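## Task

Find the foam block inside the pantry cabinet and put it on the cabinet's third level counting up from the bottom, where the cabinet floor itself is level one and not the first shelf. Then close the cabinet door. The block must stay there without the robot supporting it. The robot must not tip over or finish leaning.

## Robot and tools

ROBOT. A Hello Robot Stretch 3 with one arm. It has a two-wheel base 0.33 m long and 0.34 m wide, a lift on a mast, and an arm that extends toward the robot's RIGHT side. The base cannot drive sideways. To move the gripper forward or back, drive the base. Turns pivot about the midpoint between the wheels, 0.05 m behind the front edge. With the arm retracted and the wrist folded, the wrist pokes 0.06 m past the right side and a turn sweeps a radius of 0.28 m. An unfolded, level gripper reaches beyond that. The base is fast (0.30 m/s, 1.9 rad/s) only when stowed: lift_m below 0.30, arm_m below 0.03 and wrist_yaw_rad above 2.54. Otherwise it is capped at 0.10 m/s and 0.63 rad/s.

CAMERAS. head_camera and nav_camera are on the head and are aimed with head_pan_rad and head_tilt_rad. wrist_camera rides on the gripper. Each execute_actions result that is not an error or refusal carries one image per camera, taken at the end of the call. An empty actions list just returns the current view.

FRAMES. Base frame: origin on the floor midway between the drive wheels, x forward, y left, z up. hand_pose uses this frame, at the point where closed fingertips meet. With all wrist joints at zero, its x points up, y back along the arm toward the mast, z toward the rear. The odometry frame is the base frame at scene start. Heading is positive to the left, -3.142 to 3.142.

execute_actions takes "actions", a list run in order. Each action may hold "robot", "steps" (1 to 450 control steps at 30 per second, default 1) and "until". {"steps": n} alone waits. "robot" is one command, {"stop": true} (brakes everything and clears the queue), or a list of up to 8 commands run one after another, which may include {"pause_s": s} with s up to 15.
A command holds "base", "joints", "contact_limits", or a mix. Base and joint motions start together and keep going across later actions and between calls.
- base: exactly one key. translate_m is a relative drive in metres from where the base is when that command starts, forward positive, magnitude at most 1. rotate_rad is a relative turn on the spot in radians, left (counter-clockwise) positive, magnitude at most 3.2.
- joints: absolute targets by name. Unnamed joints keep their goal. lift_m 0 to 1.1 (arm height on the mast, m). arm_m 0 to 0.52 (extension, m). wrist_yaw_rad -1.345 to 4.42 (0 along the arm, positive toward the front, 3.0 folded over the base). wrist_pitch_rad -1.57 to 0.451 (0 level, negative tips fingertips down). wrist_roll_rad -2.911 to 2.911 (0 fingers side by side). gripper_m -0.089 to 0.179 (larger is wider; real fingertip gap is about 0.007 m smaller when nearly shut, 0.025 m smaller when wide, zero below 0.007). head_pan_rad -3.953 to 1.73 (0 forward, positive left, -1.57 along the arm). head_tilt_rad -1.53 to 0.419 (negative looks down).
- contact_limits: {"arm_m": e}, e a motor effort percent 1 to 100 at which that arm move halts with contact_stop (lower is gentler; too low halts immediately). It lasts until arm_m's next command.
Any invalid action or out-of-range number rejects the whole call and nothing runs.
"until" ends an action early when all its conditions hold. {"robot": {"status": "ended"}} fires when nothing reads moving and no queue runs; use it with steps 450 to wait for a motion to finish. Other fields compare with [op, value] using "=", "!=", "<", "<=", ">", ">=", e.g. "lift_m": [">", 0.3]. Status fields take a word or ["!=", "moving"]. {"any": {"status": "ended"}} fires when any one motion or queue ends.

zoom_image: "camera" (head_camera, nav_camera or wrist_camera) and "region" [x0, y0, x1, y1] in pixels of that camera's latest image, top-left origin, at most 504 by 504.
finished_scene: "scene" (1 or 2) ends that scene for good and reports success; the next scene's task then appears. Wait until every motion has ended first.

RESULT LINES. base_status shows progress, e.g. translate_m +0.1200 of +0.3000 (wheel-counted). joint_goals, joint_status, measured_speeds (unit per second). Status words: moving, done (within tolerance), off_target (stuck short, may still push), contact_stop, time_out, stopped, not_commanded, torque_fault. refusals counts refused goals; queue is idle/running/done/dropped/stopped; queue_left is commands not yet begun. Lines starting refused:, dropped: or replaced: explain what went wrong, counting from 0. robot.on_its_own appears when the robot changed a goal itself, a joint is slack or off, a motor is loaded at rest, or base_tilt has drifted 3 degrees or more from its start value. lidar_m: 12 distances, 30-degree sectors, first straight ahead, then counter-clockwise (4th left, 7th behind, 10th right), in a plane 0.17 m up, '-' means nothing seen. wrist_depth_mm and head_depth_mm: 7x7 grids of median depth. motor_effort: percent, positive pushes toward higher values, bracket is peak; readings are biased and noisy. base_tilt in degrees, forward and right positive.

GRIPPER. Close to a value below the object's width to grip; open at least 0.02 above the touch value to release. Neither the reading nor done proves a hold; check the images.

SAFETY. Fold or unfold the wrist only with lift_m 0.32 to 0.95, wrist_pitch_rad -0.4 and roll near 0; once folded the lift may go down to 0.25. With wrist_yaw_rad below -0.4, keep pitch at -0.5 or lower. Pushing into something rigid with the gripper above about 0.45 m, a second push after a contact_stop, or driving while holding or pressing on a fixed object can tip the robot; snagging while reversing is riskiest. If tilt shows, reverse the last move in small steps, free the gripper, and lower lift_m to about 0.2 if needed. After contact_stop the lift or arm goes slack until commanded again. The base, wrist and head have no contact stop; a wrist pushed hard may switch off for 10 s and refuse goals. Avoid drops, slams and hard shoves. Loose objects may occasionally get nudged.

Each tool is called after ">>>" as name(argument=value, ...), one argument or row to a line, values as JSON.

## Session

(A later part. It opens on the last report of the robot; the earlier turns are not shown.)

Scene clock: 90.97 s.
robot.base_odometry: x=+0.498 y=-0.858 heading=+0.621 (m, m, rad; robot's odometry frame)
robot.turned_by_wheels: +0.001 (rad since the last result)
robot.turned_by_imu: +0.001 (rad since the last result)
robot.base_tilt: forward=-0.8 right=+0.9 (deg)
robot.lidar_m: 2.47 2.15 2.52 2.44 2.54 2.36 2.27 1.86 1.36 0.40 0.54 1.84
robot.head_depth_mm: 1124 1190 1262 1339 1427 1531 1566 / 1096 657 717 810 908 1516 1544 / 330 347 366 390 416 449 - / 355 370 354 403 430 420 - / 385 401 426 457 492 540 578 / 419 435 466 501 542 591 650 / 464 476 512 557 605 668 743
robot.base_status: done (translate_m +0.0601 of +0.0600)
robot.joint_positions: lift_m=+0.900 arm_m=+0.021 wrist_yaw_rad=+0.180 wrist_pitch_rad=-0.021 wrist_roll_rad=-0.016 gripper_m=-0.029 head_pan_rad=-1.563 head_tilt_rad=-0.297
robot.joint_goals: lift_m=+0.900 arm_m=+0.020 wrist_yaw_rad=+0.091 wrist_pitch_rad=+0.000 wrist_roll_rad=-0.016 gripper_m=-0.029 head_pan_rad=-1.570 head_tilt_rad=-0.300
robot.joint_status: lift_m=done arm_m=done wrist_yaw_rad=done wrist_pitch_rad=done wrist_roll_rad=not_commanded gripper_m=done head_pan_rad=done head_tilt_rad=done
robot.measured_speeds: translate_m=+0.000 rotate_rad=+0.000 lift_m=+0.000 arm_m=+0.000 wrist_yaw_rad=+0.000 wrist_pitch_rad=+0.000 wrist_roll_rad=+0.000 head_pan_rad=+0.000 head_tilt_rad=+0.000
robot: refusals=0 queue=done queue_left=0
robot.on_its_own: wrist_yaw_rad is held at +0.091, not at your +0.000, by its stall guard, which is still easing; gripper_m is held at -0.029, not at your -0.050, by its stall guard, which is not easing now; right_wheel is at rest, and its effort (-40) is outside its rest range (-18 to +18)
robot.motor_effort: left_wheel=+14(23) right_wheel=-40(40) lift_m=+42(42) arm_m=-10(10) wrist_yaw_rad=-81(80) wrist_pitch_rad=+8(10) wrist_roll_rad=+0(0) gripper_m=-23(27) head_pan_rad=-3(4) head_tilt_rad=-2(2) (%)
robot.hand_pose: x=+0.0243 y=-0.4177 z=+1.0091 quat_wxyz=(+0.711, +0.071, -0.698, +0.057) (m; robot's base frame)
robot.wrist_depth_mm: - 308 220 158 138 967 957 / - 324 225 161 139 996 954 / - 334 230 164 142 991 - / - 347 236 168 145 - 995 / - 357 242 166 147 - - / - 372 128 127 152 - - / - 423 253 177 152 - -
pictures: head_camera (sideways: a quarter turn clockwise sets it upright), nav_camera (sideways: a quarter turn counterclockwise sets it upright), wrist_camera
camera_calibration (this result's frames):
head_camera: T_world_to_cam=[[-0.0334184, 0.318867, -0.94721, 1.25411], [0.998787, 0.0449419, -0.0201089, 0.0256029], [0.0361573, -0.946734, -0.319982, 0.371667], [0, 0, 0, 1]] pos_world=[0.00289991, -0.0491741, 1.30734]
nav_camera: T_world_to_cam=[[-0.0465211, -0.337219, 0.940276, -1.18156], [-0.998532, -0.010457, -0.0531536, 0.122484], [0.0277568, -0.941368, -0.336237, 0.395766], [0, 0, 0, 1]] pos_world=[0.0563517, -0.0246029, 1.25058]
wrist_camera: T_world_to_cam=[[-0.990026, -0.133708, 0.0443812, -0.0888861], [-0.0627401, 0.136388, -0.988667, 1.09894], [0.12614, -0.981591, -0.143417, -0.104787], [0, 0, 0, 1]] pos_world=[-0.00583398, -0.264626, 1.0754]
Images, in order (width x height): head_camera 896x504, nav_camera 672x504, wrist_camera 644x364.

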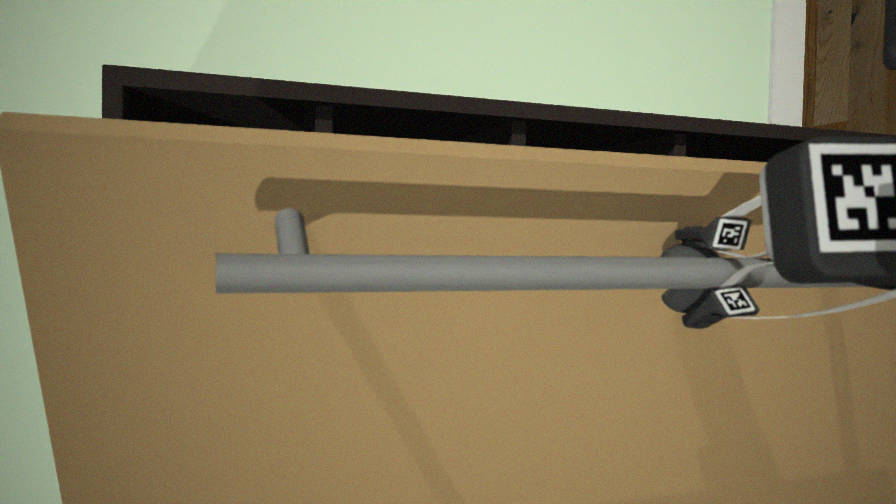

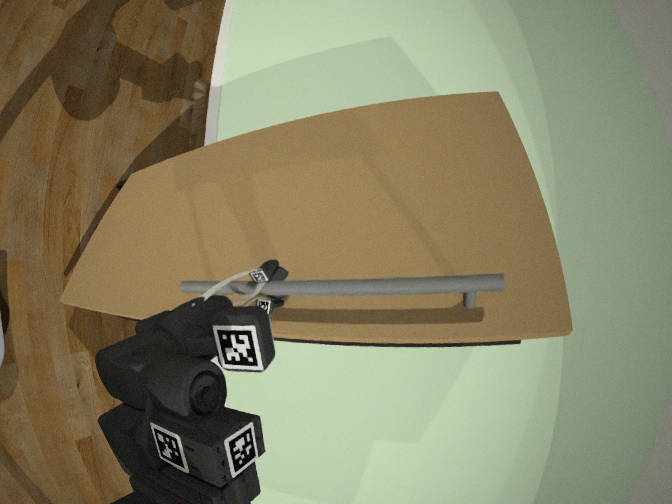

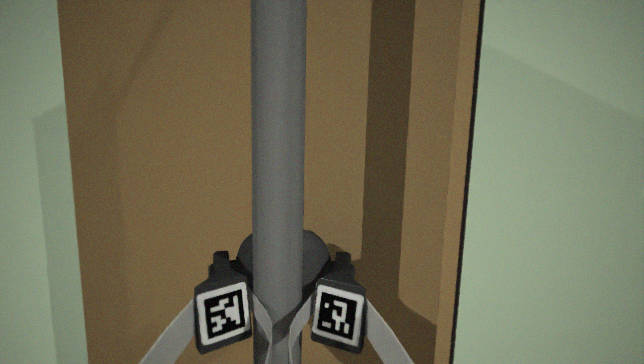

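>>> execute_actions(
  actions=[
    {"robot":[{"joints":{"wrist_yaw_rad":0.9}},{"joints":{"wrist_yaw_rad":1.3},"base":{"translate_m":0.07}}],"steps":450,"until":{"robot":{"status":"ended"}}},
  ],
)

Scene clock: 101.97 s.
robot.base_odometry: x=+0.555 y=-0.817 heading=+0.620 (m, m, rad; robot's odometry frame)
robot.turned_by_wheels: -0.001 (rad since the last result)
robot.turned_by_imu: -0.275 (rad since the last result)
robot.base_tilt: forward=-0.9 right=+0.8 (deg)
robot.lidar_m: 2.44 2.13 2.80 2.45 2.45 2.68 2.29 2.29 1.52 0.73 0.28 0.79
robot.head_depth_mm: 1243 1320 1415 1513 1634 1756 1567 / 1215 1290 1368 1471 1592 1707 1545 / 1187 1255 1341 1428 1543 1650 1537 / 1154 1207 1275 1362 1463 1570 1449 / 1120 904 898 914 984 1176 1110 / 1091 1150 1186 980 1020 1260 1128 / 1066 1127 1172 980 1023 897 1114
robot.base_status: done (translate_m +0.0700 of +0.0700)
robot.joint_positions: lift_m=+0.900 arm_m=+0.020 wrist_yaw_rad=+1.249 wrist_pitch_rad=-0.023 wrist_roll_rad=-0.011 gripper_m=-0.029 head_pan_rad=-1.563 head_tilt_rad=-0.300
robot.joint_goals: lift_m=+0.900 arm_m=+0.020 wrist_yaw_rad=+1.248 wrist_pitch_rad=+0.000 wrist_roll_rad=-0.011 gripper_m=-0.029 head_pan_rad=-1.570 head_tilt_rad=-0.300
robot.joint_status: lift_m=done arm_m=done wrist_yaw_rad=off_target wrist_pitch_rad=done wrist_roll_rad=not_commanded gripper_m=done head_pan_rad=done head_tilt_rad=done
robot.measured_speeds: translate_m=+0.000 rotate_rad=+0.000 lift_m=+0.000 arm_m=+0.000 wrist_yaw_rad=+0.000 wrist_pitch_rad=+0.000 wrist_roll_rad=+0.000 head_pan_rad=+0.000 head_tilt_rad=+0.000
robot: refusals=0 queue=dropped queue_left=0
robot.on_its_own: wrist_yaw_rad is held at +1.248, not at your +1.300, by its stall guard, which is not easing now; gripper_m is held at -0.029, not at your -0.050, by its stall guard, which is not easing now
robot.motor_effort: left_wheel=-1(25) right_wheel=+16(57) lift_m=+40(42) arm_m=+2(10) wrist_yaw_rad=-1(88) wrist_pitch_rad=+9(12) wrist_roll_rad=-2(6) gripper_m=-15(23) head_pan_rad=-3(3) head_tilt_rad=+0(2) (%)
robot.hand_pose: x=+0.2211 y=-0.2457 z=+1.0087 quat_wxyz=(+0.582, +0.418, -0.565, +0.409) (m; robot's base frame)
robot.wrist_depth_mm: - - - 113 - 66 404 / - - - 116 - 67 534 / - - - 119 - 68 837 / - - - 123 - 70 531 / - - - 125 490 71 849 / - - - 125 196 73 721 / - - - - 119 74 532
pictures: head_camera (sideways: a quarter turn clockwise sets it upright), nav_camera (sideways: a quarter turn counterclockwise sets it upright), wrist_camera
camera_calibration (this result's frames):
head_camera: T_world_to_cam=[[-0.0333402, 0.321758, -0.946235, 1.25283], [0.998801, 0.0446919, -0.0199953, 0.0254548], [0.0358554, -0.945767, -0.322862, 0.375417], [0, 0, 0, 1]] pos_world=[0.00288472, -0.0491895, 1.30719]
nav_camera: T_world_to_cam=[[-0.0466051, -0.340064, 0.939247, -1.18022], [-0.998536, -0.00998431, -0.0531619, 0.122495], [0.0274562, -0.940349, -0.3391, 0.399494], [0, 0, 0, 1]] pos_world=[0.0563429, -0.0244623, 1.2505]
wrist_camera: T_world_to_cam=[[-0.359139, -0.932451, 0.0394222, -0.201811], [-0.150131, 0.0160304, -0.988536, 1.077], [0.92113, -0.360941, -0.145747, 0.0181809], [0, 0, 0, 1]] pos_world=[0.0724647, -0.198882, 1.07526]
Images, in order (width x height): head_camera 896x504, nav_camera 672x504, wrist_camera 644x364.

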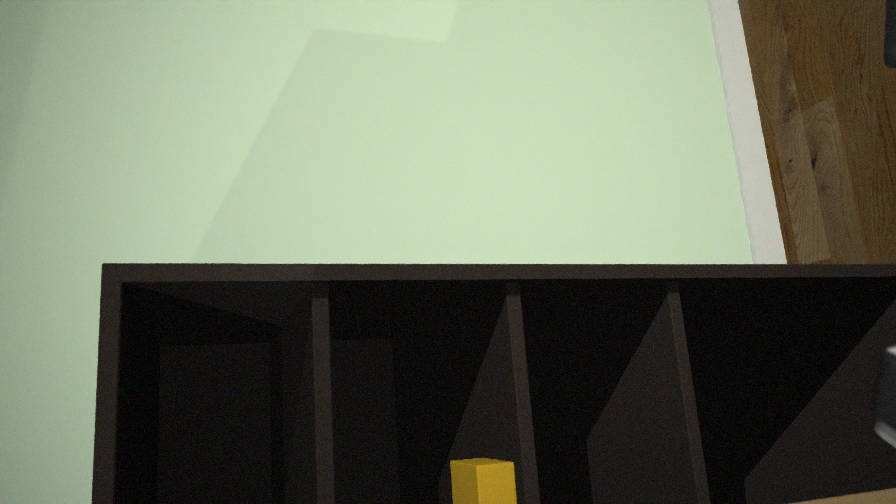

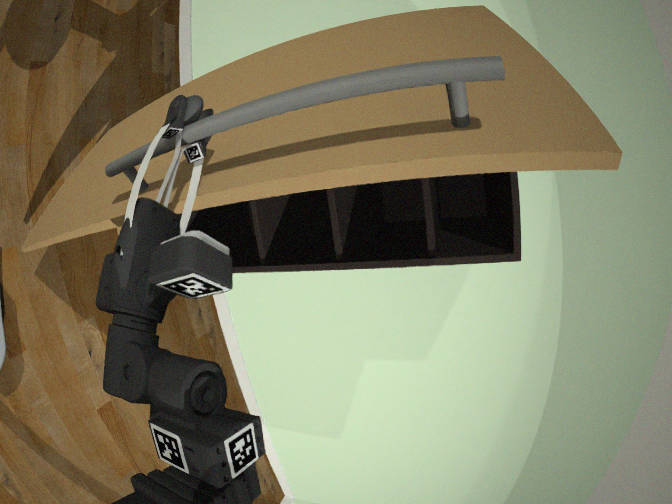

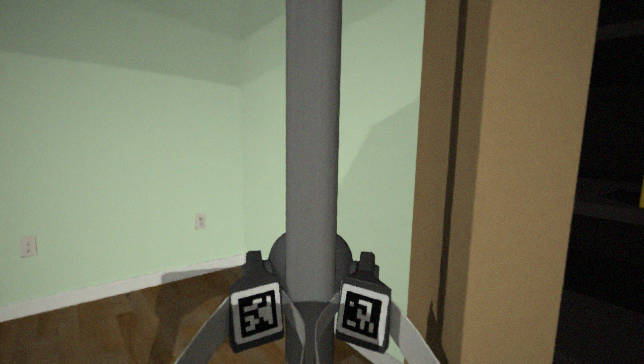

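>>> execute_actions(
  actions=[
    {"robot":[{"joints":{"gripper_m":0.1}},{"base":{"translate_m":-0.15}},{"joints":{"wrist_yaw_rad":0,"gripper_m":0.0},"base":{"rotate_rad":0.275}},{"joints":{"arm_m":0.2}}],"steps":450,"until":{"robot":{"status":"ended"}}},
  ],
)

Scene clock: 115.93 s.
robot.base_odometry: x=+0.433 y=-0.904 heading=+0.895 (m, m, rad; robot's odometry frame)
robot.turned_by_wheels: +0.275 (rad since the last result)
robot.turned_by_imu: +0.275 (rad since the last result)
robot.base_tilt: forward=-0.9 right=+0.8 (deg)
robot.lidar_m: 2.58 2.25 2.48 2.41 2.49 2.23 2.15 1.92 1.39 0.42 0.41 1.89
robot.head_depth_mm: 1152 1216 1294 1372 1455 - 1461 / 1152 1224 1286 1381 1448 - 1451 / 1156 1218 1285 1387 1456 - 1455 / 1149 1208 984 913 1076 1350 1098 / 1156 1218 1255 976 1076 1347 1115 / 1162 1204 969 831 430 457 489 / 323 344 370 405 445 490 517
robot.base_status: done (rotate_rad +0.2749 of +0.2750)
robot.joint_positions: lift_m=+0.900 arm_m=+0.200 wrist_yaw_rad=+0.001 wrist_pitch_rad=-0.021 wrist_roll_rad=-0.011 gripper_m=+0.000 head_pan_rad=-1.563 head_tilt_rad=-0.300
robot.joint_goals: lift_m=+0.900 arm_m=+0.200 wrist_yaw_rad=+0.000 wrist_pitch_rad=+0.000 wrist_roll_rad=-0.011 gripper_m=+0.000 head_pan_rad=-1.570 head_tilt_rad=-0.300
robot.joint_status: lift_m=done arm_m=done wrist_yaw_rad=done wrist_pitch_rad=done wrist_roll_rad=not_commanded gripper_m=done head_pan_rad=done head_tilt_rad=done
robot.measured_speeds: translate_m=+0.000 rotate_rad=+0.000 lift_m=+0.000 arm_m=+0.000 wrist_yaw_rad=+0.000 wrist_pitch_rad=+0.000 wrist_roll_rad=+0.000 head_pan_rad=+0.000 head_tilt_rad=+0.000
robot: refusals=0 queue=done queue_left=0
robot.motor_effort: left_wheel=-2(7) right_wheel=+3(15) lift_m=+40(41) arm_m=+4(7) wrist_yaw_rad=-2(3) wrist_pitch_rad=+9(9) wrist_roll_rad=-2(2) gripper_m=-3(80) head_pan_rad=-4(3) head_tilt_rad=+0(1) (%)
robot.hand_pose: x=-0.0211 y=-0.6003 z=+1.0090 quat_wxyz=(+0.711, +0.008, -0.703, -0.007) (m; robot's base frame)
robot.wrist_depth_mm: 410 402 398 862 879 910 905 / 716 840 819 899 936 957 911 / 759 895 878 897 912 945 968 / 369 436 588 942 960 971 975 / 695 890 874 967 985 997 - / 681 704 699 - - - - / 508 517 496 - - - -
pictures: head_camera (sideways: a quarter turn clockwise sets it upright), nav_camera (sideways: a quarter turn counterclockwise sets it upright), wrist_camera
camera_calibration (this result's frames):
head_camera: T_world_to_cam=[[-0.0333401, 0.321758, -0.946235, 1.25283], [0.998801, 0.0446915, -0.0199953, 0.0254548], [0.035855, -0.945767, -0.322862, 0.375417], [0, 0, 0, 1]] pos_world=[0.0028847, -0.0491895, 1.30719]
nav_camera: T_world_to_cam=[[-0.0466052, -0.340064, 0.939247, -1.18022], [-0.998536, -0.00998395, -0.0531619, 0.122495], [0.0274558, -0.940349, -0.3391, 0.399494], [0, 0, 0, 1]] pos_world=[0.0563429, -0.0244623, 1.2505]
wrist_camera: T_world_to_cam=[[-0.998237, 0.0444283, 0.0393608, -0.0464569], [-0.0324868, 0.14604, -0.988745, 1.12741], [-0.0496765, -0.98828, -0.14434, -0.285114], [0, 0, 0, 1]] pos_world=[-0.0239126, -0.444357, 1.0754]
Images, in order (width x height): head_camera 896x504, nav_camera 672x504, wrist_camera 644x364.

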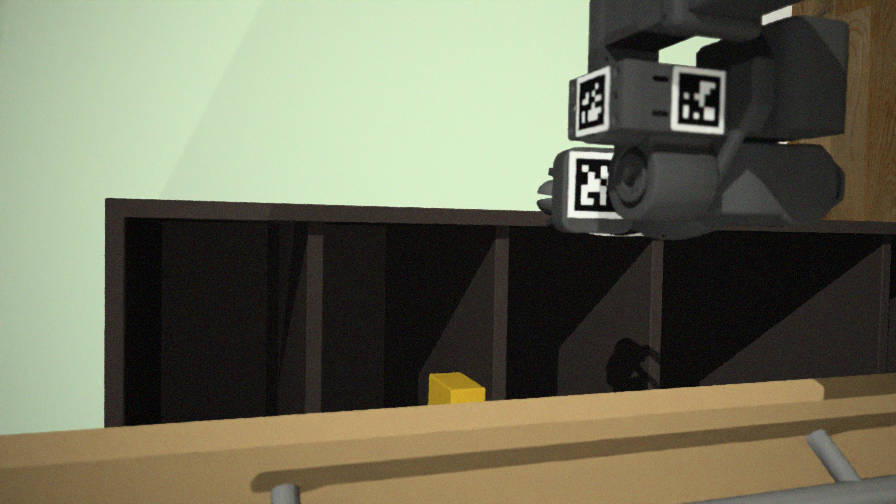

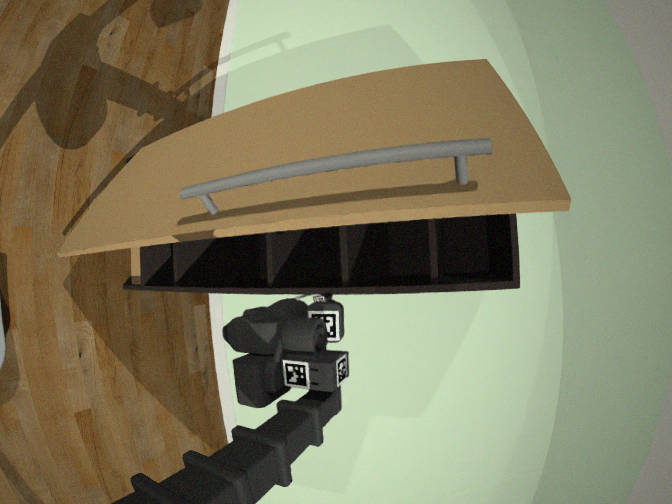

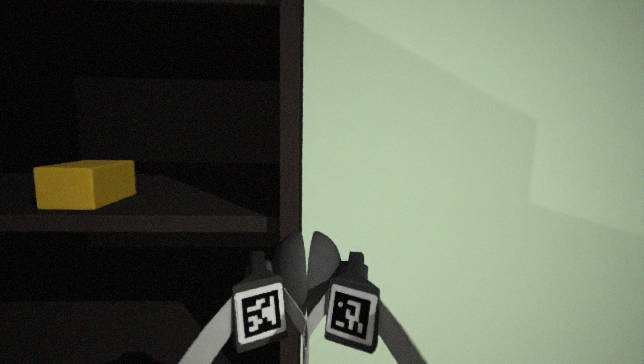

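>>> execute_actions(
  actions=[
    {"robot":{"base":{"translate_m":0.4}},"steps":450,"until":{"robot":{"status":"ended"}}},
  ],
)

Scene clock: 125.27 s.
robot.base_odometry: x=+0.683 y=-0.592 heading=+0.895 (m, m, rad; robot's odometry frame)
robot.turned_by_wheels: +0.000 (rad since the last result)
robot.turned_by_imu: -0.002 (rad since the last result)
robot.base_tilt: forward=-0.9 right=+0.8 (deg)
robot.lidar_m: 2.19 1.87 2.48 2.40 2.49 2.65 2.55 1.91 0.80 0.29 0.21 1.88
robot.head_depth_mm: 1141 1188 1228 987 1174 - 1048 / 1143 1199 1237 914 1207 - 1049 / 1152 1205 1250 985 1211 - 1054 / 1153 1210 1251 978 1083 1348 1110 / 1158 857 784 852 937 953 984 / 434 411 398 379 362 346 337 / - - - - - - 1490
robot.base_status: done (translate_m +0.4000 of +0.4000)
robot.joint_positions: lift_m=+0.900 arm_m=+0.200 wrist_yaw_rad=-0.002 wrist_pitch_rad=-0.021 wrist_roll_rad=-0.011 gripper_m=+0.000 head_pan_rad=-1.563 head_tilt_rad=-0.300
robot.joint_goals: lift_m=+0.900 arm_m=+0.200 wrist_yaw_rad=+0.000 wrist_pitch_rad=+0.000 wrist_roll_rad=-0.011 gripper_m=+0.000 head_pan_rad=-1.570 head_tilt_rad=-0.300
robot.joint_status: lift_m=done arm_m=done wrist_yaw_rad=done wrist_pitch_rad=done wrist_roll_rad=not_commanded gripper_m=done head_pan_rad=done head_tilt_rad=done
robot.measured_speeds: translate_m=+0.000 rotate_rad=+0.000 lift_m=+0.000 arm_m=+0.000 wrist_yaw_rad=+0.000 wrist_pitch_rad=+0.000 wrist_roll_rad=+0.000 head_pan_rad=+0.000 head_tilt_rad=+0.000
robot: refusals=0 queue=done queue_left=0
robot.motor_effort: left_wheel=+0(18) right_wheel=+1(35) lift_m=+40(40) arm_m=+3(4) wrist_yaw_rad=+2(16) wrist_pitch_rad=+8(9) wrist_roll_rad=-2(2) gripper_m=-3(2) head_pan_rad=-3(4) head_tilt_rad=+0(1) (%)
robot.hand_pose: x=-0.0220 y=-0.6003 z=+1.0091 quat_wxyz=(+0.711, +0.007, -0.703, -0.008) (m; robot's base frame)
robot.wrist_depth_mm: 219 323 395 391 378 377 367 / 221 325 636 810 772 619 447 / 211 320 737 876 910 655 449 / 219 329 553 605 417 569 452 / 219 327 522 380 887 389 396 / 220 338 623 - 728 627 442 / 217 347 486 494 529 530 443
pictures: head_camera (sideways: a quarter turn clockwise sets it upright), nav_camera (sideways: a quarter turn counterclockwise sets it upright), wrist_camera
camera_calibration (this result's frames):
head_camera: T_world_to_cam=[[-0.0333401, 0.321758, -0.946235, 1.25283], [0.998801, 0.0446916, -0.0199953, 0.0254548], [0.0358552, -0.945767, -0.322862, 0.375417], [0, 0, 0, 1]] pos_world=[0.00288471, -0.0491895, 1.30719]
nav_camera: T_world_to_cam=[[-0.0466052, -0.340064, 0.939247, -1.18022], [-0.998536, -0.00998407, -0.0531619, 0.122495], [0.0274559, -0.940349, -0.3391, 0.399494], [0, 0, 0, 1]] pos_world=[0.0563429, -0.0244623, 1.2505]
wrist_camera: T_world_to_cam=[[-0.99807, 0.0478015, 0.0396374, -0.0455709], [-0.0322693, 0.146106, -0.988742, 1.12744], [-0.0530547, -0.988113, -0.144282, -0.285202], [0, 0, 0, 1]] pos_world=[-0.0242326, -0.44436, 1.0754]
Images, in order (width x height): head_camera 896x504, nav_camera 672x504, wrist_camera 644x364.

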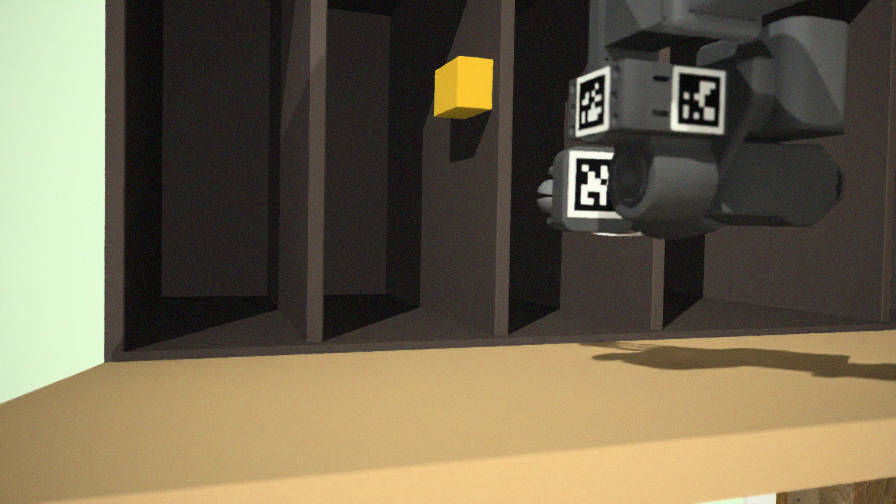

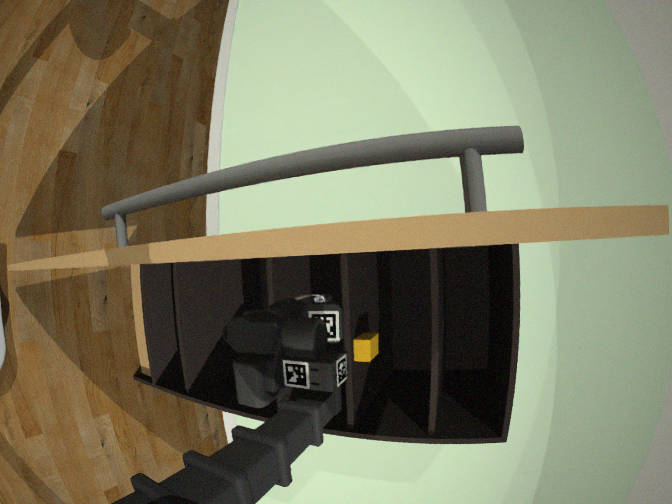

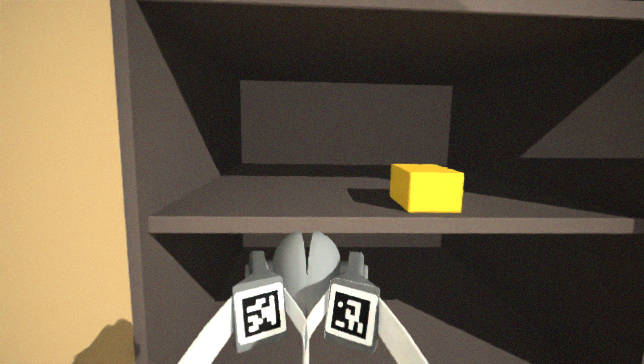

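>>> execute_actions(
  actions=[
    {"robot":[{"base":{"translate_m":-0.15},"joints":{"lift_m":0.925,"gripper_m":0.14}},{"joints":{"arm_m":0.4}}],"steps":450,"until":{"robot":{"status":"ended"}}},
  ],
)

Scene clock: 136.90 s.
robot.base_odometry: x=+0.589 y=-0.709 heading=+0.895 (m, m, rad; robot's odometry frame)
robot.turned_by_wheels: +0.000 (rad since the last result)
robot.turned_by_imu: -0.001 (rad since the last result)
robot.base_tilt: forward=-0.9 right=+0.8 (deg)
robot.lidar_m: 2.33 2.02 2.48 2.41 2.50 2.49 2.40 1.91 0.79 0.77 0.31 0.30
robot.head_depth_mm: 1141 926 849 870 - 947 1414 / 1148 1197 1179 1163 983 1243 1117 / 1143 1196 1253 1223 985 1349 1113 / 1148 1205 1252 1064 1080 1347 1110 / 1158 1208 1253 978 1072 1340 1107 / 1167 1069 968 967 1021 1175 1093 / 1160 778 774 793 822 806 792
robot.base_status: done (translate_m -0.1500 of -0.1500)
robot.joint_positions: lift_m=+0.925 arm_m=+0.400 wrist_yaw_rad=-0.001 wrist_pitch_rad=-0.021 wrist_roll_rad=-0.011 gripper_m=+0.140 head_pan_rad=-1.563 head_tilt_rad=-0.300
robot.joint_goals: lift_m=+0.925 arm_m=+0.400 wrist_yaw_rad=+0.000 wrist_pitch_rad=+0.000 wrist_roll_rad=-0.011 gripper_m=+0.140 head_pan_rad=-1.570 head_tilt_rad=-0.300
robot.joint_status: lift_m=done arm_m=done wrist_yaw_rad=done wrist_pitch_rad=done wrist_roll_rad=not_commanded gripper_m=done head_pan_rad=done head_tilt_rad=done
robot.measured_speeds: translate_m=+0.000 rotate_rad=+0.000 lift_m=+0.000 arm_m=+0.000 wrist_yaw_rad=+0.000 wrist_pitch_rad=+0.000 wrist_roll_rad=+0.000 head_pan_rad=+0.000 head_tilt_rad=+0.000
robot: refusals=0 queue=done queue_left=0
robot.motor_effort: left_wheel=-1(6) right_wheel=+1(5) lift_m=+43(45) arm_m=+3(0) wrist_yaw_rad=+2(2) wrist_pitch_rad=+8(9) wrist_roll_rad=-2(2) gripper_m=+0(80) head_pan_rad=-3(3) head_tilt_rad=-1(1) (%)
robot.hand_pose: x=-0.0218 y=-0.8003 z=+1.0340 quat_wxyz=(+0.711, +0.007, -0.703, -0.008) (m; robot's base frame)
robot.wrist_depth_mm: 318 315 311 305 301 296 253 / 424 563 647 626 573 390 267 / 426 641 686 686 679 388 265 / 424 609 697 688 643 385 264 / 368 376 380 254 398 359 263 / 248 251 222 177 259 283 247 / - 184 182 182 193 - 195
pictures: head_camera (sideways: a quarter turn clockwise sets it upright), nav_camera (sideways: a quarter turn counterclockwise sets it upright), wrist_camera
camera_calibration (this result's frames):
head_camera: T_world_to_cam=[[-0.0333402, 0.321758, -0.946235, 1.25283], [0.998801, 0.044692, -0.0199953, 0.0254548], [0.0358555, -0.945767, -0.322862, 0.375417], [0, 0, 0, 1]] pos_world=[0.00288473, -0.0491895, 1.30719]
nav_camera: T_world_to_cam=[[-0.0466051, -0.340064, 0.939247, -1.18022], [-0.998536, -0.00998442, -0.0531619, 0.122495], [0.0274563, -0.940349, -0.3391, 0.399495], [0, 0, 0, 1]] pos_world=[0.0563429, -0.0244622, 1.2505]
wrist_camera: T_world_to_cam=[[-0.998112, 0.0469395, 0.0396202, -0.0374502], [-0.0323982, 0.145705, -0.988797, 1.18112], [-0.0521865, -0.988214, -0.143909, -0.479654], [0, 0, 0, 1]] pos_world=[-0.0241449, -0.644337, 1.10034]
Images, in order (width x height): head_camera 896x504, nav_camera 672x504, wrist_camera 644x364.

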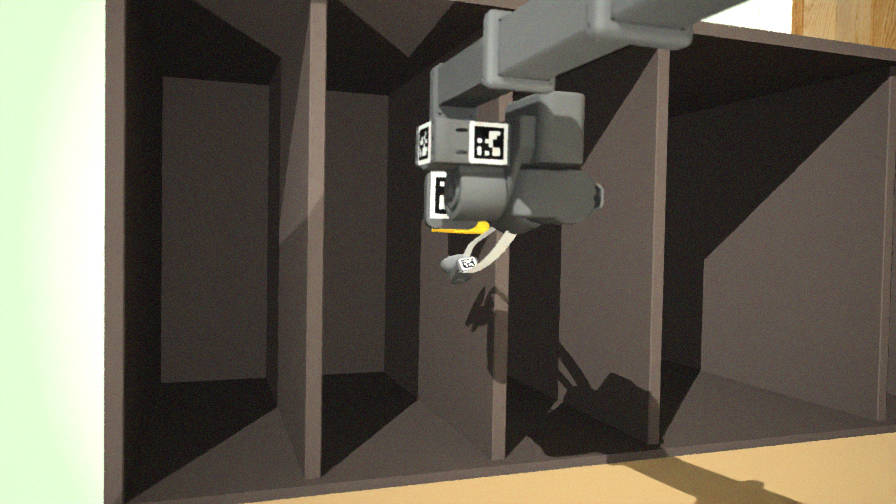

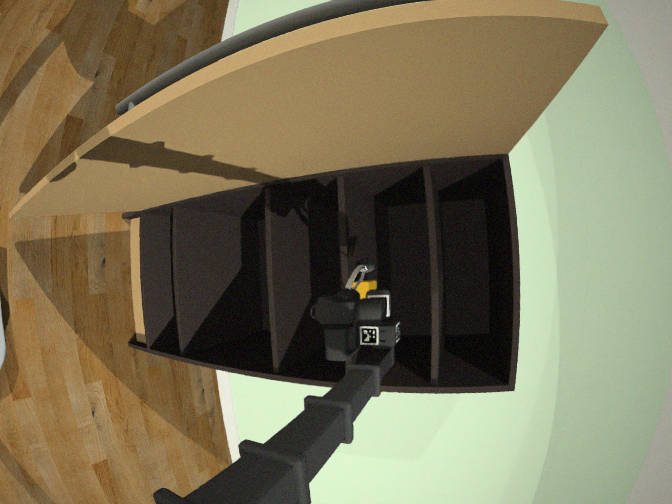

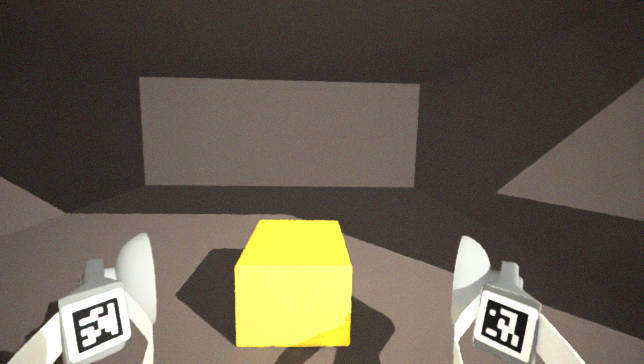

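>>> execute_actions(
  actions=[
    {"robot":[{"joints":{"arm_m":0.47}},{"joints":{"gripper_m":0.03}},{"joints":{"lift_m":0.945}},{"joints":{"arm_m":0.2}},{"joints":{"lift_m":0.73}}],"steps":450,"until":{"robot":{"status":"ended"}}},
  ],
)

Scene clock: 150.90 s.
robot.base_odometry: x=+0.589 y=-0.709 heading=+0.895 (m, m, rad; robot's odometry frame)
robot.turned_by_wheels: +0.000 (rad since the last result)
robot.turned_by_imu: -0.001 (rad since the last result)
robot.base_tilt: forward=-0.8 right=+0.8 (deg)
robot.lidar_m: 2.34 2.01 2.49 2.41 2.49 2.49 2.40 1.92 0.80 0.77 0.31 0.30
robot.head_depth_mm: 1134 924 848 852 896 949 1499 / 1145 1200 1172 987 1084 1242 1184 / 1149 1208 1250 985 1079 897 - / 1156 1205 1251 985 1074 1325 1116 / 1158 1207 1256 979 1078 1352 1106 / 1163 1067 971 976 1027 1178 1086 / 1166 775 774 792 819 807 794
robot.base_status: done (translate_m -0.1500 of -0.1500)
robot.joint_positions: lift_m=+0.730 arm_m=+0.200 wrist_yaw_rad=+0.001 wrist_pitch_rad=-0.020 wrist_roll_rad=-0.011 gripper_m=+0.031 head_pan_rad=-1.563 head_tilt_rad=-0.300
robot.joint_goals: lift_m=+0.730 arm_m=+0.200 wrist_yaw_rad=+0.000 wrist_pitch_rad=+0.000 wrist_roll_rad=-0.011 gripper_m=+0.030 head_pan_rad=-1.570 head_tilt_rad=-0.300
robot.joint_status: lift_m=done arm_m=done wrist_yaw_rad=done wrist_pitch_rad=done wrist_roll_rad=not_commanded gripper_m=done head_pan_rad=done head_tilt_rad=done
robot.measured_speeds: translate_m=+0.000 rotate_rad=+0.000 lift_m=+0.000 arm_m=+0.000 wrist_yaw_rad=+0.000 wrist_pitch_rad=+0.000 wrist_roll_rad=+0.000 head_pan_rad=+0.000 head_tilt_rad=+0.000
robot: refusals=0 queue=done queue_left=0
robot.motor_effort: left_wheel=+1(0) right_wheel=-1(2) lift_m=+30(43) arm_m=-3(5) wrist_yaw_rad=+0(1) wrist_pitch_rad=+8(8) wrist_roll_rad=-2(2) gripper_m=-12(86) head_pan_rad=-3(3) head_tilt_rad=-1(0) (%)
robot.hand_pose: x=-0.0212 y=-0.6010 z=+0.8397 quat_wxyz=(+0.711, +0.008, -0.703, -0.007) (m; robot's base frame)
robot.wrist_depth_mm: 407 593 828 883 745 397 895 / 389 460 443 434 417 349 922 / 421 639 891 911 717 393 950 / 423 638 893 907 701 391 987 / 408 460 465 482 481 406 - / 382 530 156 158 370 382 - / 427 558 118 118 126 411 -
pictures: head_camera (sideways: a quarter turn clockwise sets it upright), nav_camera (sideways: a quarter turn counterclockwise sets it upright), wrist_camera
camera_calibration (this result's frames):
head_camera: T_world_to_cam=[[-0.0333402, 0.321758, -0.946235, 1.25283], [0.998801, 0.0446919, -0.0199953, 0.0254548], [0.0358554, -0.945767, -0.322862, 0.375417], [0, 0, 0, 1]] pos_world=[0.00288472, -0.0491895, 1.30719]
nav_camera: T_world_to_cam=[[-0.0466051, -0.340064, 0.939247, -1.18022], [-0.998536, -0.0099843, -0.0531619, 0.122495], [0.0274562, -0.940349, -0.3391, 0.399495], [0, 0, 0, 1]] pos_world=[0.0563429, -0.0244623, 1.2505]
wrist_camera: T_world_to_cam=[[-0.998215, 0.044712, 0.0395973, -0.039848], [-0.032737, 0.144912, -0.988903, 0.959535], [-0.0499539, -0.988434, -0.143189, -0.311372], [0, 0, 0, 1]] pos_world=[-0.0239188, -0.445037, 0.905879]
Images, in order (width x height): head_camera 896x504, nav_camera 672x504, wrist_camera 644x364.

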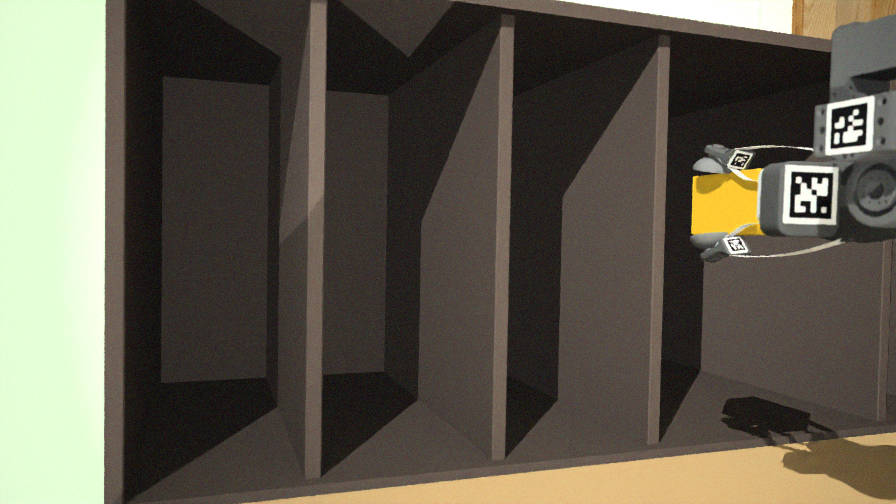

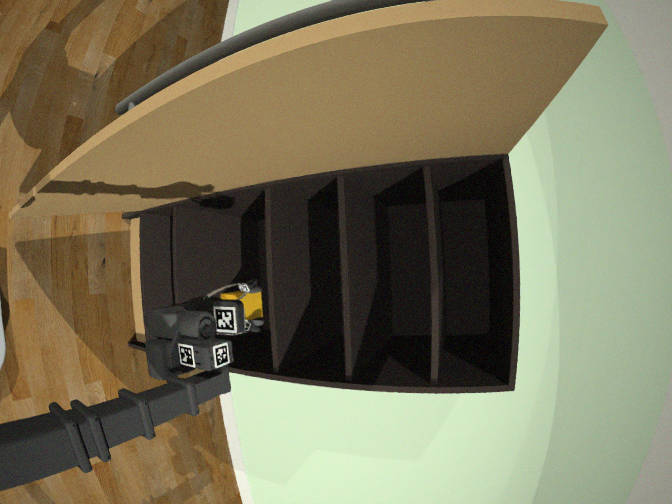

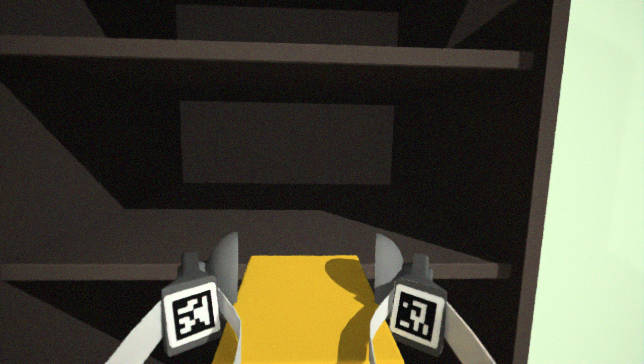

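>>> execute_actions(
  actions=[
    {"robot":[{"joints":{"arm_m":0.5}},{"joints":{"lift_m":0.718}},{"joints":{"gripper_m":0.14}},{"joints":{"arm_m":0.0}}],"steps":450,"until":{"robot":{"status":"ended"}}},
  ],
)

Scene clock: 165.97 s.
robot.base_odometry: x=+0.589 y=-0.709 heading=+0.895 (m, m, rad; robot's odometry frame)
robot.turned_by_wheels: +0.000 (rad since the last result)
robot.turned_by_imu: -0.001 (rad since the last result)
robot.base_tilt: forward=-0.9 right=+0.9 (deg)
robot.lidar_m: 2.34 2.01 2.48 2.41 2.49 2.49 2.41 1.91 0.80 0.77 0.31 0.30
robot.head_depth_mm: 1145 923 851 856 901 949 1412 / 1147 1196 1175 988 1079 1240 1116 / 1147 1206 1251 985 1078 1344 1108 / 1161 1212 1247 979 1077 1354 1116 / 1161 1206 1255 982 1078 1344 1113 / 1161 1064 969 974 1026 1177 1087 / 1158 778 777 795 820 807 795
robot.base_status: done (translate_m -0.1500 of -0.1500)
robot.joint_positions: lift_m=+0.718 arm_m=+0.000 wrist_yaw_rad=+0.001 wrist_pitch_rad=-0.020 wrist_roll_rad=-0.011 gripper_m=+0.140 head_pan_rad=-1.563 head_tilt_rad=-0.300
robot.joint_goals: lift_m=+0.718 arm_m=+0.000 wrist_yaw_rad=+0.000 wrist_pitch_rad=+0.000 wrist_roll_rad=-0.011 gripper_m=+0.140 head_pan_rad=-1.570 head_tilt_rad=-0.300
robot.joint_status: lift_m=done arm_m=done wrist_yaw_rad=done wrist_pitch_rad=done wrist_roll_rad=not_commanded gripper_m=done head_pan_rad=done head_tilt_rad=done
robot.measured_speeds: translate_m=+0.000 rotate_rad=+0.000 lift_m=+0.000 arm_m=+0.000 wrist_yaw_rad=+0.000 wrist_pitch_rad=+0.000 wrist_roll_rad=+0.000 head_pan_rad=+0.000 head_tilt_rad=+0.000
robot: refusals=0 queue=done queue_left=0
robot.motor_effort: left_wheel=+0(0) right_wheel=+0(1) lift_m=+30(32) arm_m=-3(0) wrist_yaw_rad=+0(1) wrist_pitch_rad=+8(8) wrist_roll_rad=-2(2) gripper_m=+0(82) head_pan_rad=-3(4) head_tilt_rad=+0(0) (%)
robot.hand_pose: x=-0.0212 y=-0.4010 z=+0.8277 quat_wxyz=(+0.711, +0.008, -0.703, -0.007) (m; robot's base frame)
robot.wrist_depth_mm: 415 647 - - 729 - - / 417 559 678 859 617 - - / 419 647 - - 726 - - / 412 601 845 887 649 - - / 418 573 - - 648 - - / 401 774 - - 821 - - / - 769 935 937 800 - -
pictures: head_camera (sideways: a quarter turn clockwise sets it upright), nav_camera (sideways: a quarter turn counterclockwise sets it upright), wrist_camera
camera_calibration (this result's frames):
head_camera: T_world_to_cam=[[-0.0333403, 0.321757, -0.946235, 1.25283], [0.998801, 0.0446921, -0.0199953, 0.0254548], [0.0358556, -0.945767, -0.322862, 0.375416], [0, 0, 0, 1]] pos_world=[0.00288473, -0.0491895, 1.30719]
nav_camera: T_world_to_cam=[[-0.046605, -0.340063, 0.939247, -1.18022], [-0.998536, -0.00998455, -0.0531619, 0.122495], [0.0274564, -0.940349, -0.3391, 0.399494], [0, 0, 0, 1]] pos_world=[0.0563429, -0.0244623, 1.2505]
wrist_camera: T_world_to_cam=[[-0.998212, 0.0447745, 0.0395971, -0.0483051], [-0.0327278, 0.144914, -0.988903, 0.918678], [-0.0500158, -0.988431, -0.143189, -0.115416], [0, 0, 0, 1]] pos_world=[-0.0239251, -0.245047, 0.89387]
Images, in order (width x height): head_camera 896x504, nav_camera 672x504, wrist_camera 644x364.

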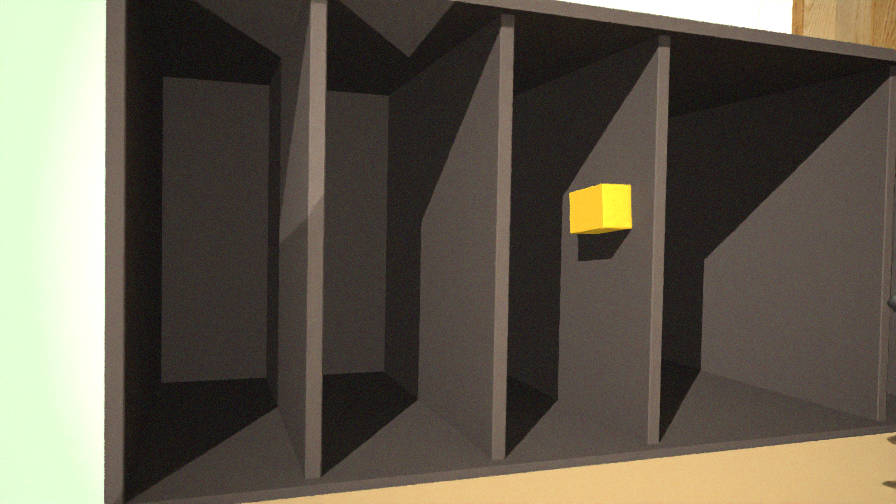

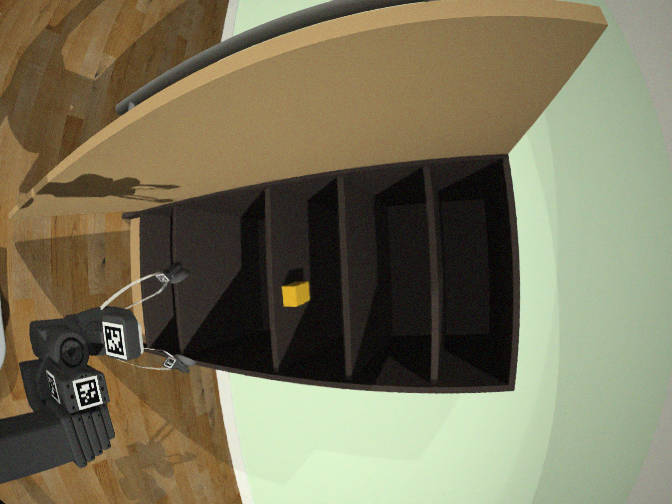

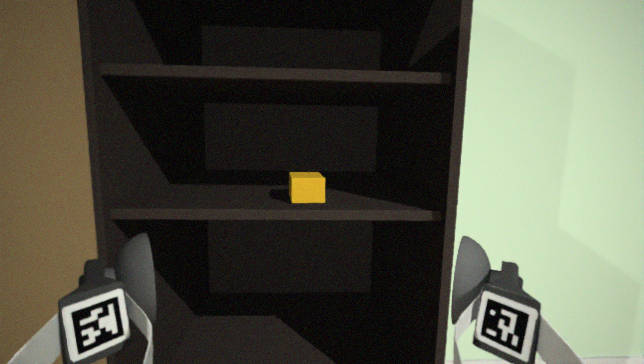

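>>> execute_actions(
  actions=[
    {"robot":[{"joints":{"wrist_pitch_rad":-0.4,"gripper_m":0.0,"lift_m":0.6}},{"joints":{"wrist_yaw_rad":3.0}},{"base":{"rotate_rad":0.3}},{"base":{"translate_m":0.5}},{"base":{"rotate_rad":-0.3}},{"joints":{"wrist_yaw_rad":0,"head_pan_rad":-2.2}},{"joints":{"wrist_pitch_rad":0,"arm_m":0.15}}],"steps":450,"until":{"robot":{"status":"ended"}}},
    {"steps":300,"until":{"robot":{"status":"ended"}}},
  ],
)

Scene clock: 192.07 s.
robot.base_odometry: x=+0.772 y=-0.244 heading=+0.895 (m, m, rad; robot's odometry frame)
robot.turned_by_wheels: +0.000 (rad since the last result)
robot.turned_by_imu: +0.000 (rad since the last result)
robot.base_tilt: forward=-0.9 right=+0.9 (deg)
robot.lidar_m: 1.86 1.52 2.27 2.23 2.34 2.97 2.87 2.12 0.42 0.74 1.54 1.94
robot.head_depth_mm: 1942 2076 2237 2465 2502 1972 1531 / 1800 1922 2071 2242 2393 1940 1547 / 1664 1753 1879 2033 2206 1875 1487 / 352 370 393 420 448 484 527 / 402 410 410 451 480 524 576 / 481 477 515 561 613 677 755 / 1280 560 612 675 752 850 980
robot.base_status: done (rotate_rad -0.2999 of -0.3000)
robot.joint_positions: lift_m=+0.600 arm_m=+0.150 wrist_yaw_rad=+0.001 wrist_pitch_rad=-0.022 wrist_roll_rad=-0.012 gripper_m=+0.000 head_pan_rad=-2.193 head_tilt_rad=-0.300
robot.joint_goals: lift_m=+0.600 arm_m=+0.150 wrist_yaw_rad=+0.000 wrist_pitch_rad=+0.000 wrist_roll_rad=-0.012 gripper_m=+0.000 head_pan_rad=-2.200 head_tilt_rad=-0.300
robot.joint_status: lift_m=done arm_m=done wrist_yaw_rad=done wrist_pitch_rad=done wrist_roll_rad=not_commanded gripper_m=done head_pan_rad=done head_tilt_rad=done
robot.measured_speeds: translate_m=+0.000 rotate_rad=+0.000 lift_m=+0.000 arm_m=+0.000 wrist_yaw_rad=+0.000 wrist_pitch_rad=+0.000 wrist_roll_rad=+0.000 head_pan_rad=+0.000 head_tilt_rad=+0.000
robot: refusals=0 queue=done queue_left=0
robot.motor_effort: left_wheel=+3(7) right_wheel=-3(8) lift_m=+30(30) arm_m=+3(7) wrist_yaw_rad=-1(1) wrist_pitch_rad=+8(9) wrist_roll_rad=-2(2) gripper_m=-2(81) head_pan_rad=-4(41) head_tilt_rad=+0(0) (%)
robot.hand_pose: x=-0.0211 y=-0.5503 z=+0.7093 quat_wxyz=(+0.711, +0.008, -0.703, -0.007) (m; robot's base frame)
robot.wrist_depth_mm: - - - - 493 304 221 / - - - - 498 307 221 / - - - - 492 306 222 / - - - - 486 307 223 / - - - - 491 309 223 / - - - - 503 306 223 / - - - - 457 307 222
pictures: head_camera (sideways: a quarter turn clockwise sets it upright), nav_camera (sideways: a quarter turn counterclockwise sets it upright), wrist_camera
camera_calibration (this result's frames):
head_camera: T_world_to_cam=[[0.162474, 0.279717, -0.946235, 1.25164], [0.83368, -0.551885, -0.0199953, 0.026462], [-0.527806, -0.785609, -0.322862, 0.378855], [0, 0, 0, 1]] pos_world=[-0.0254578, -0.0378689, 1.30719]
nav_camera: T_world_to_cam=[[-0.237874, -0.247449, 0.939247, -1.17905], [-0.813033, 0.579785, -0.0531619, 0.121363], [-0.531406, -0.776285, -0.3391, 0.402903], [0, 0, 0, 1]] pos_world=[0.0323119, -0.0493527, 1.2505]
wrist_camera: T_world_to_cam=[[-0.998217, 0.0442514, 0.0400588, -0.0374361], [-0.0331869, 0.146376, -0.988672, 0.823885], [-0.0496137, -0.988239, -0.144647, -0.278704], [0, 0, 0, 1]] pos_world=[-0.0238547, -0.394366, 0.775738]
Images, in order (width x height): head_camera 896x504, nav_camera 672x504, wrist_camera 644x364.

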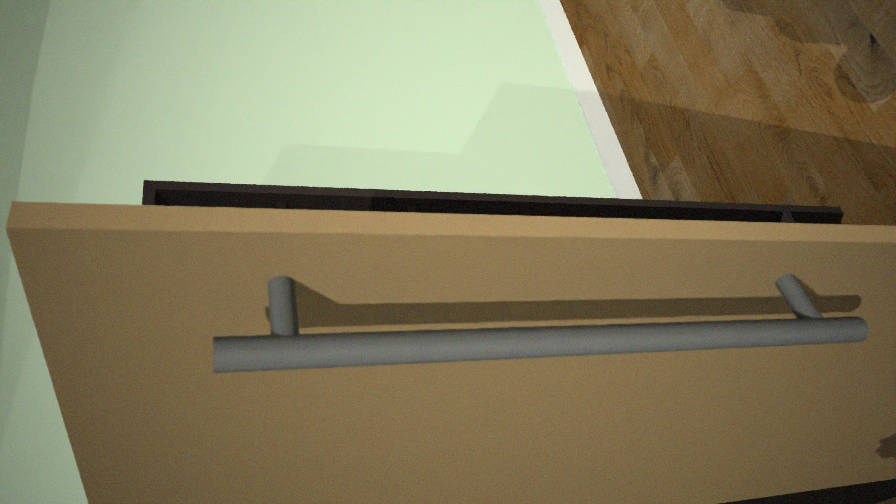

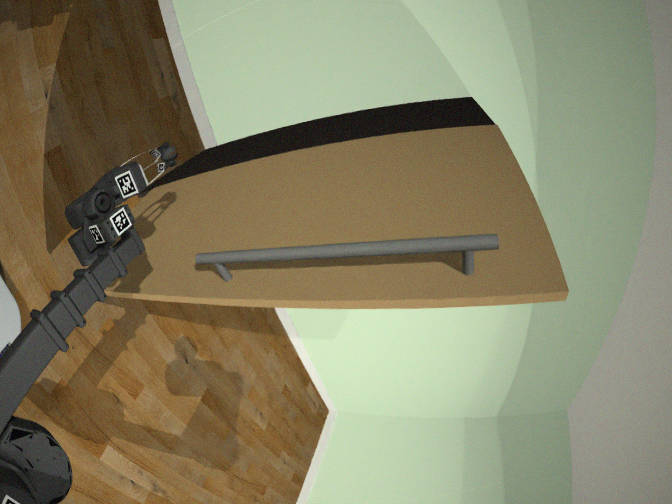

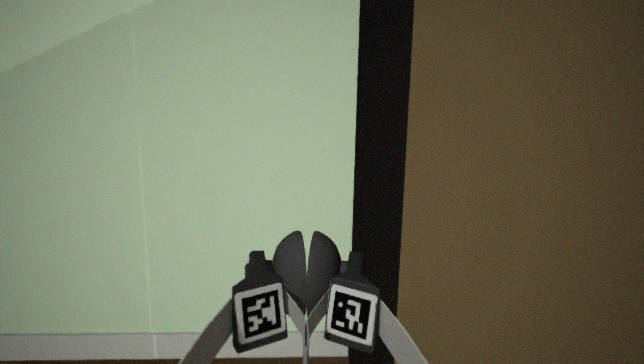

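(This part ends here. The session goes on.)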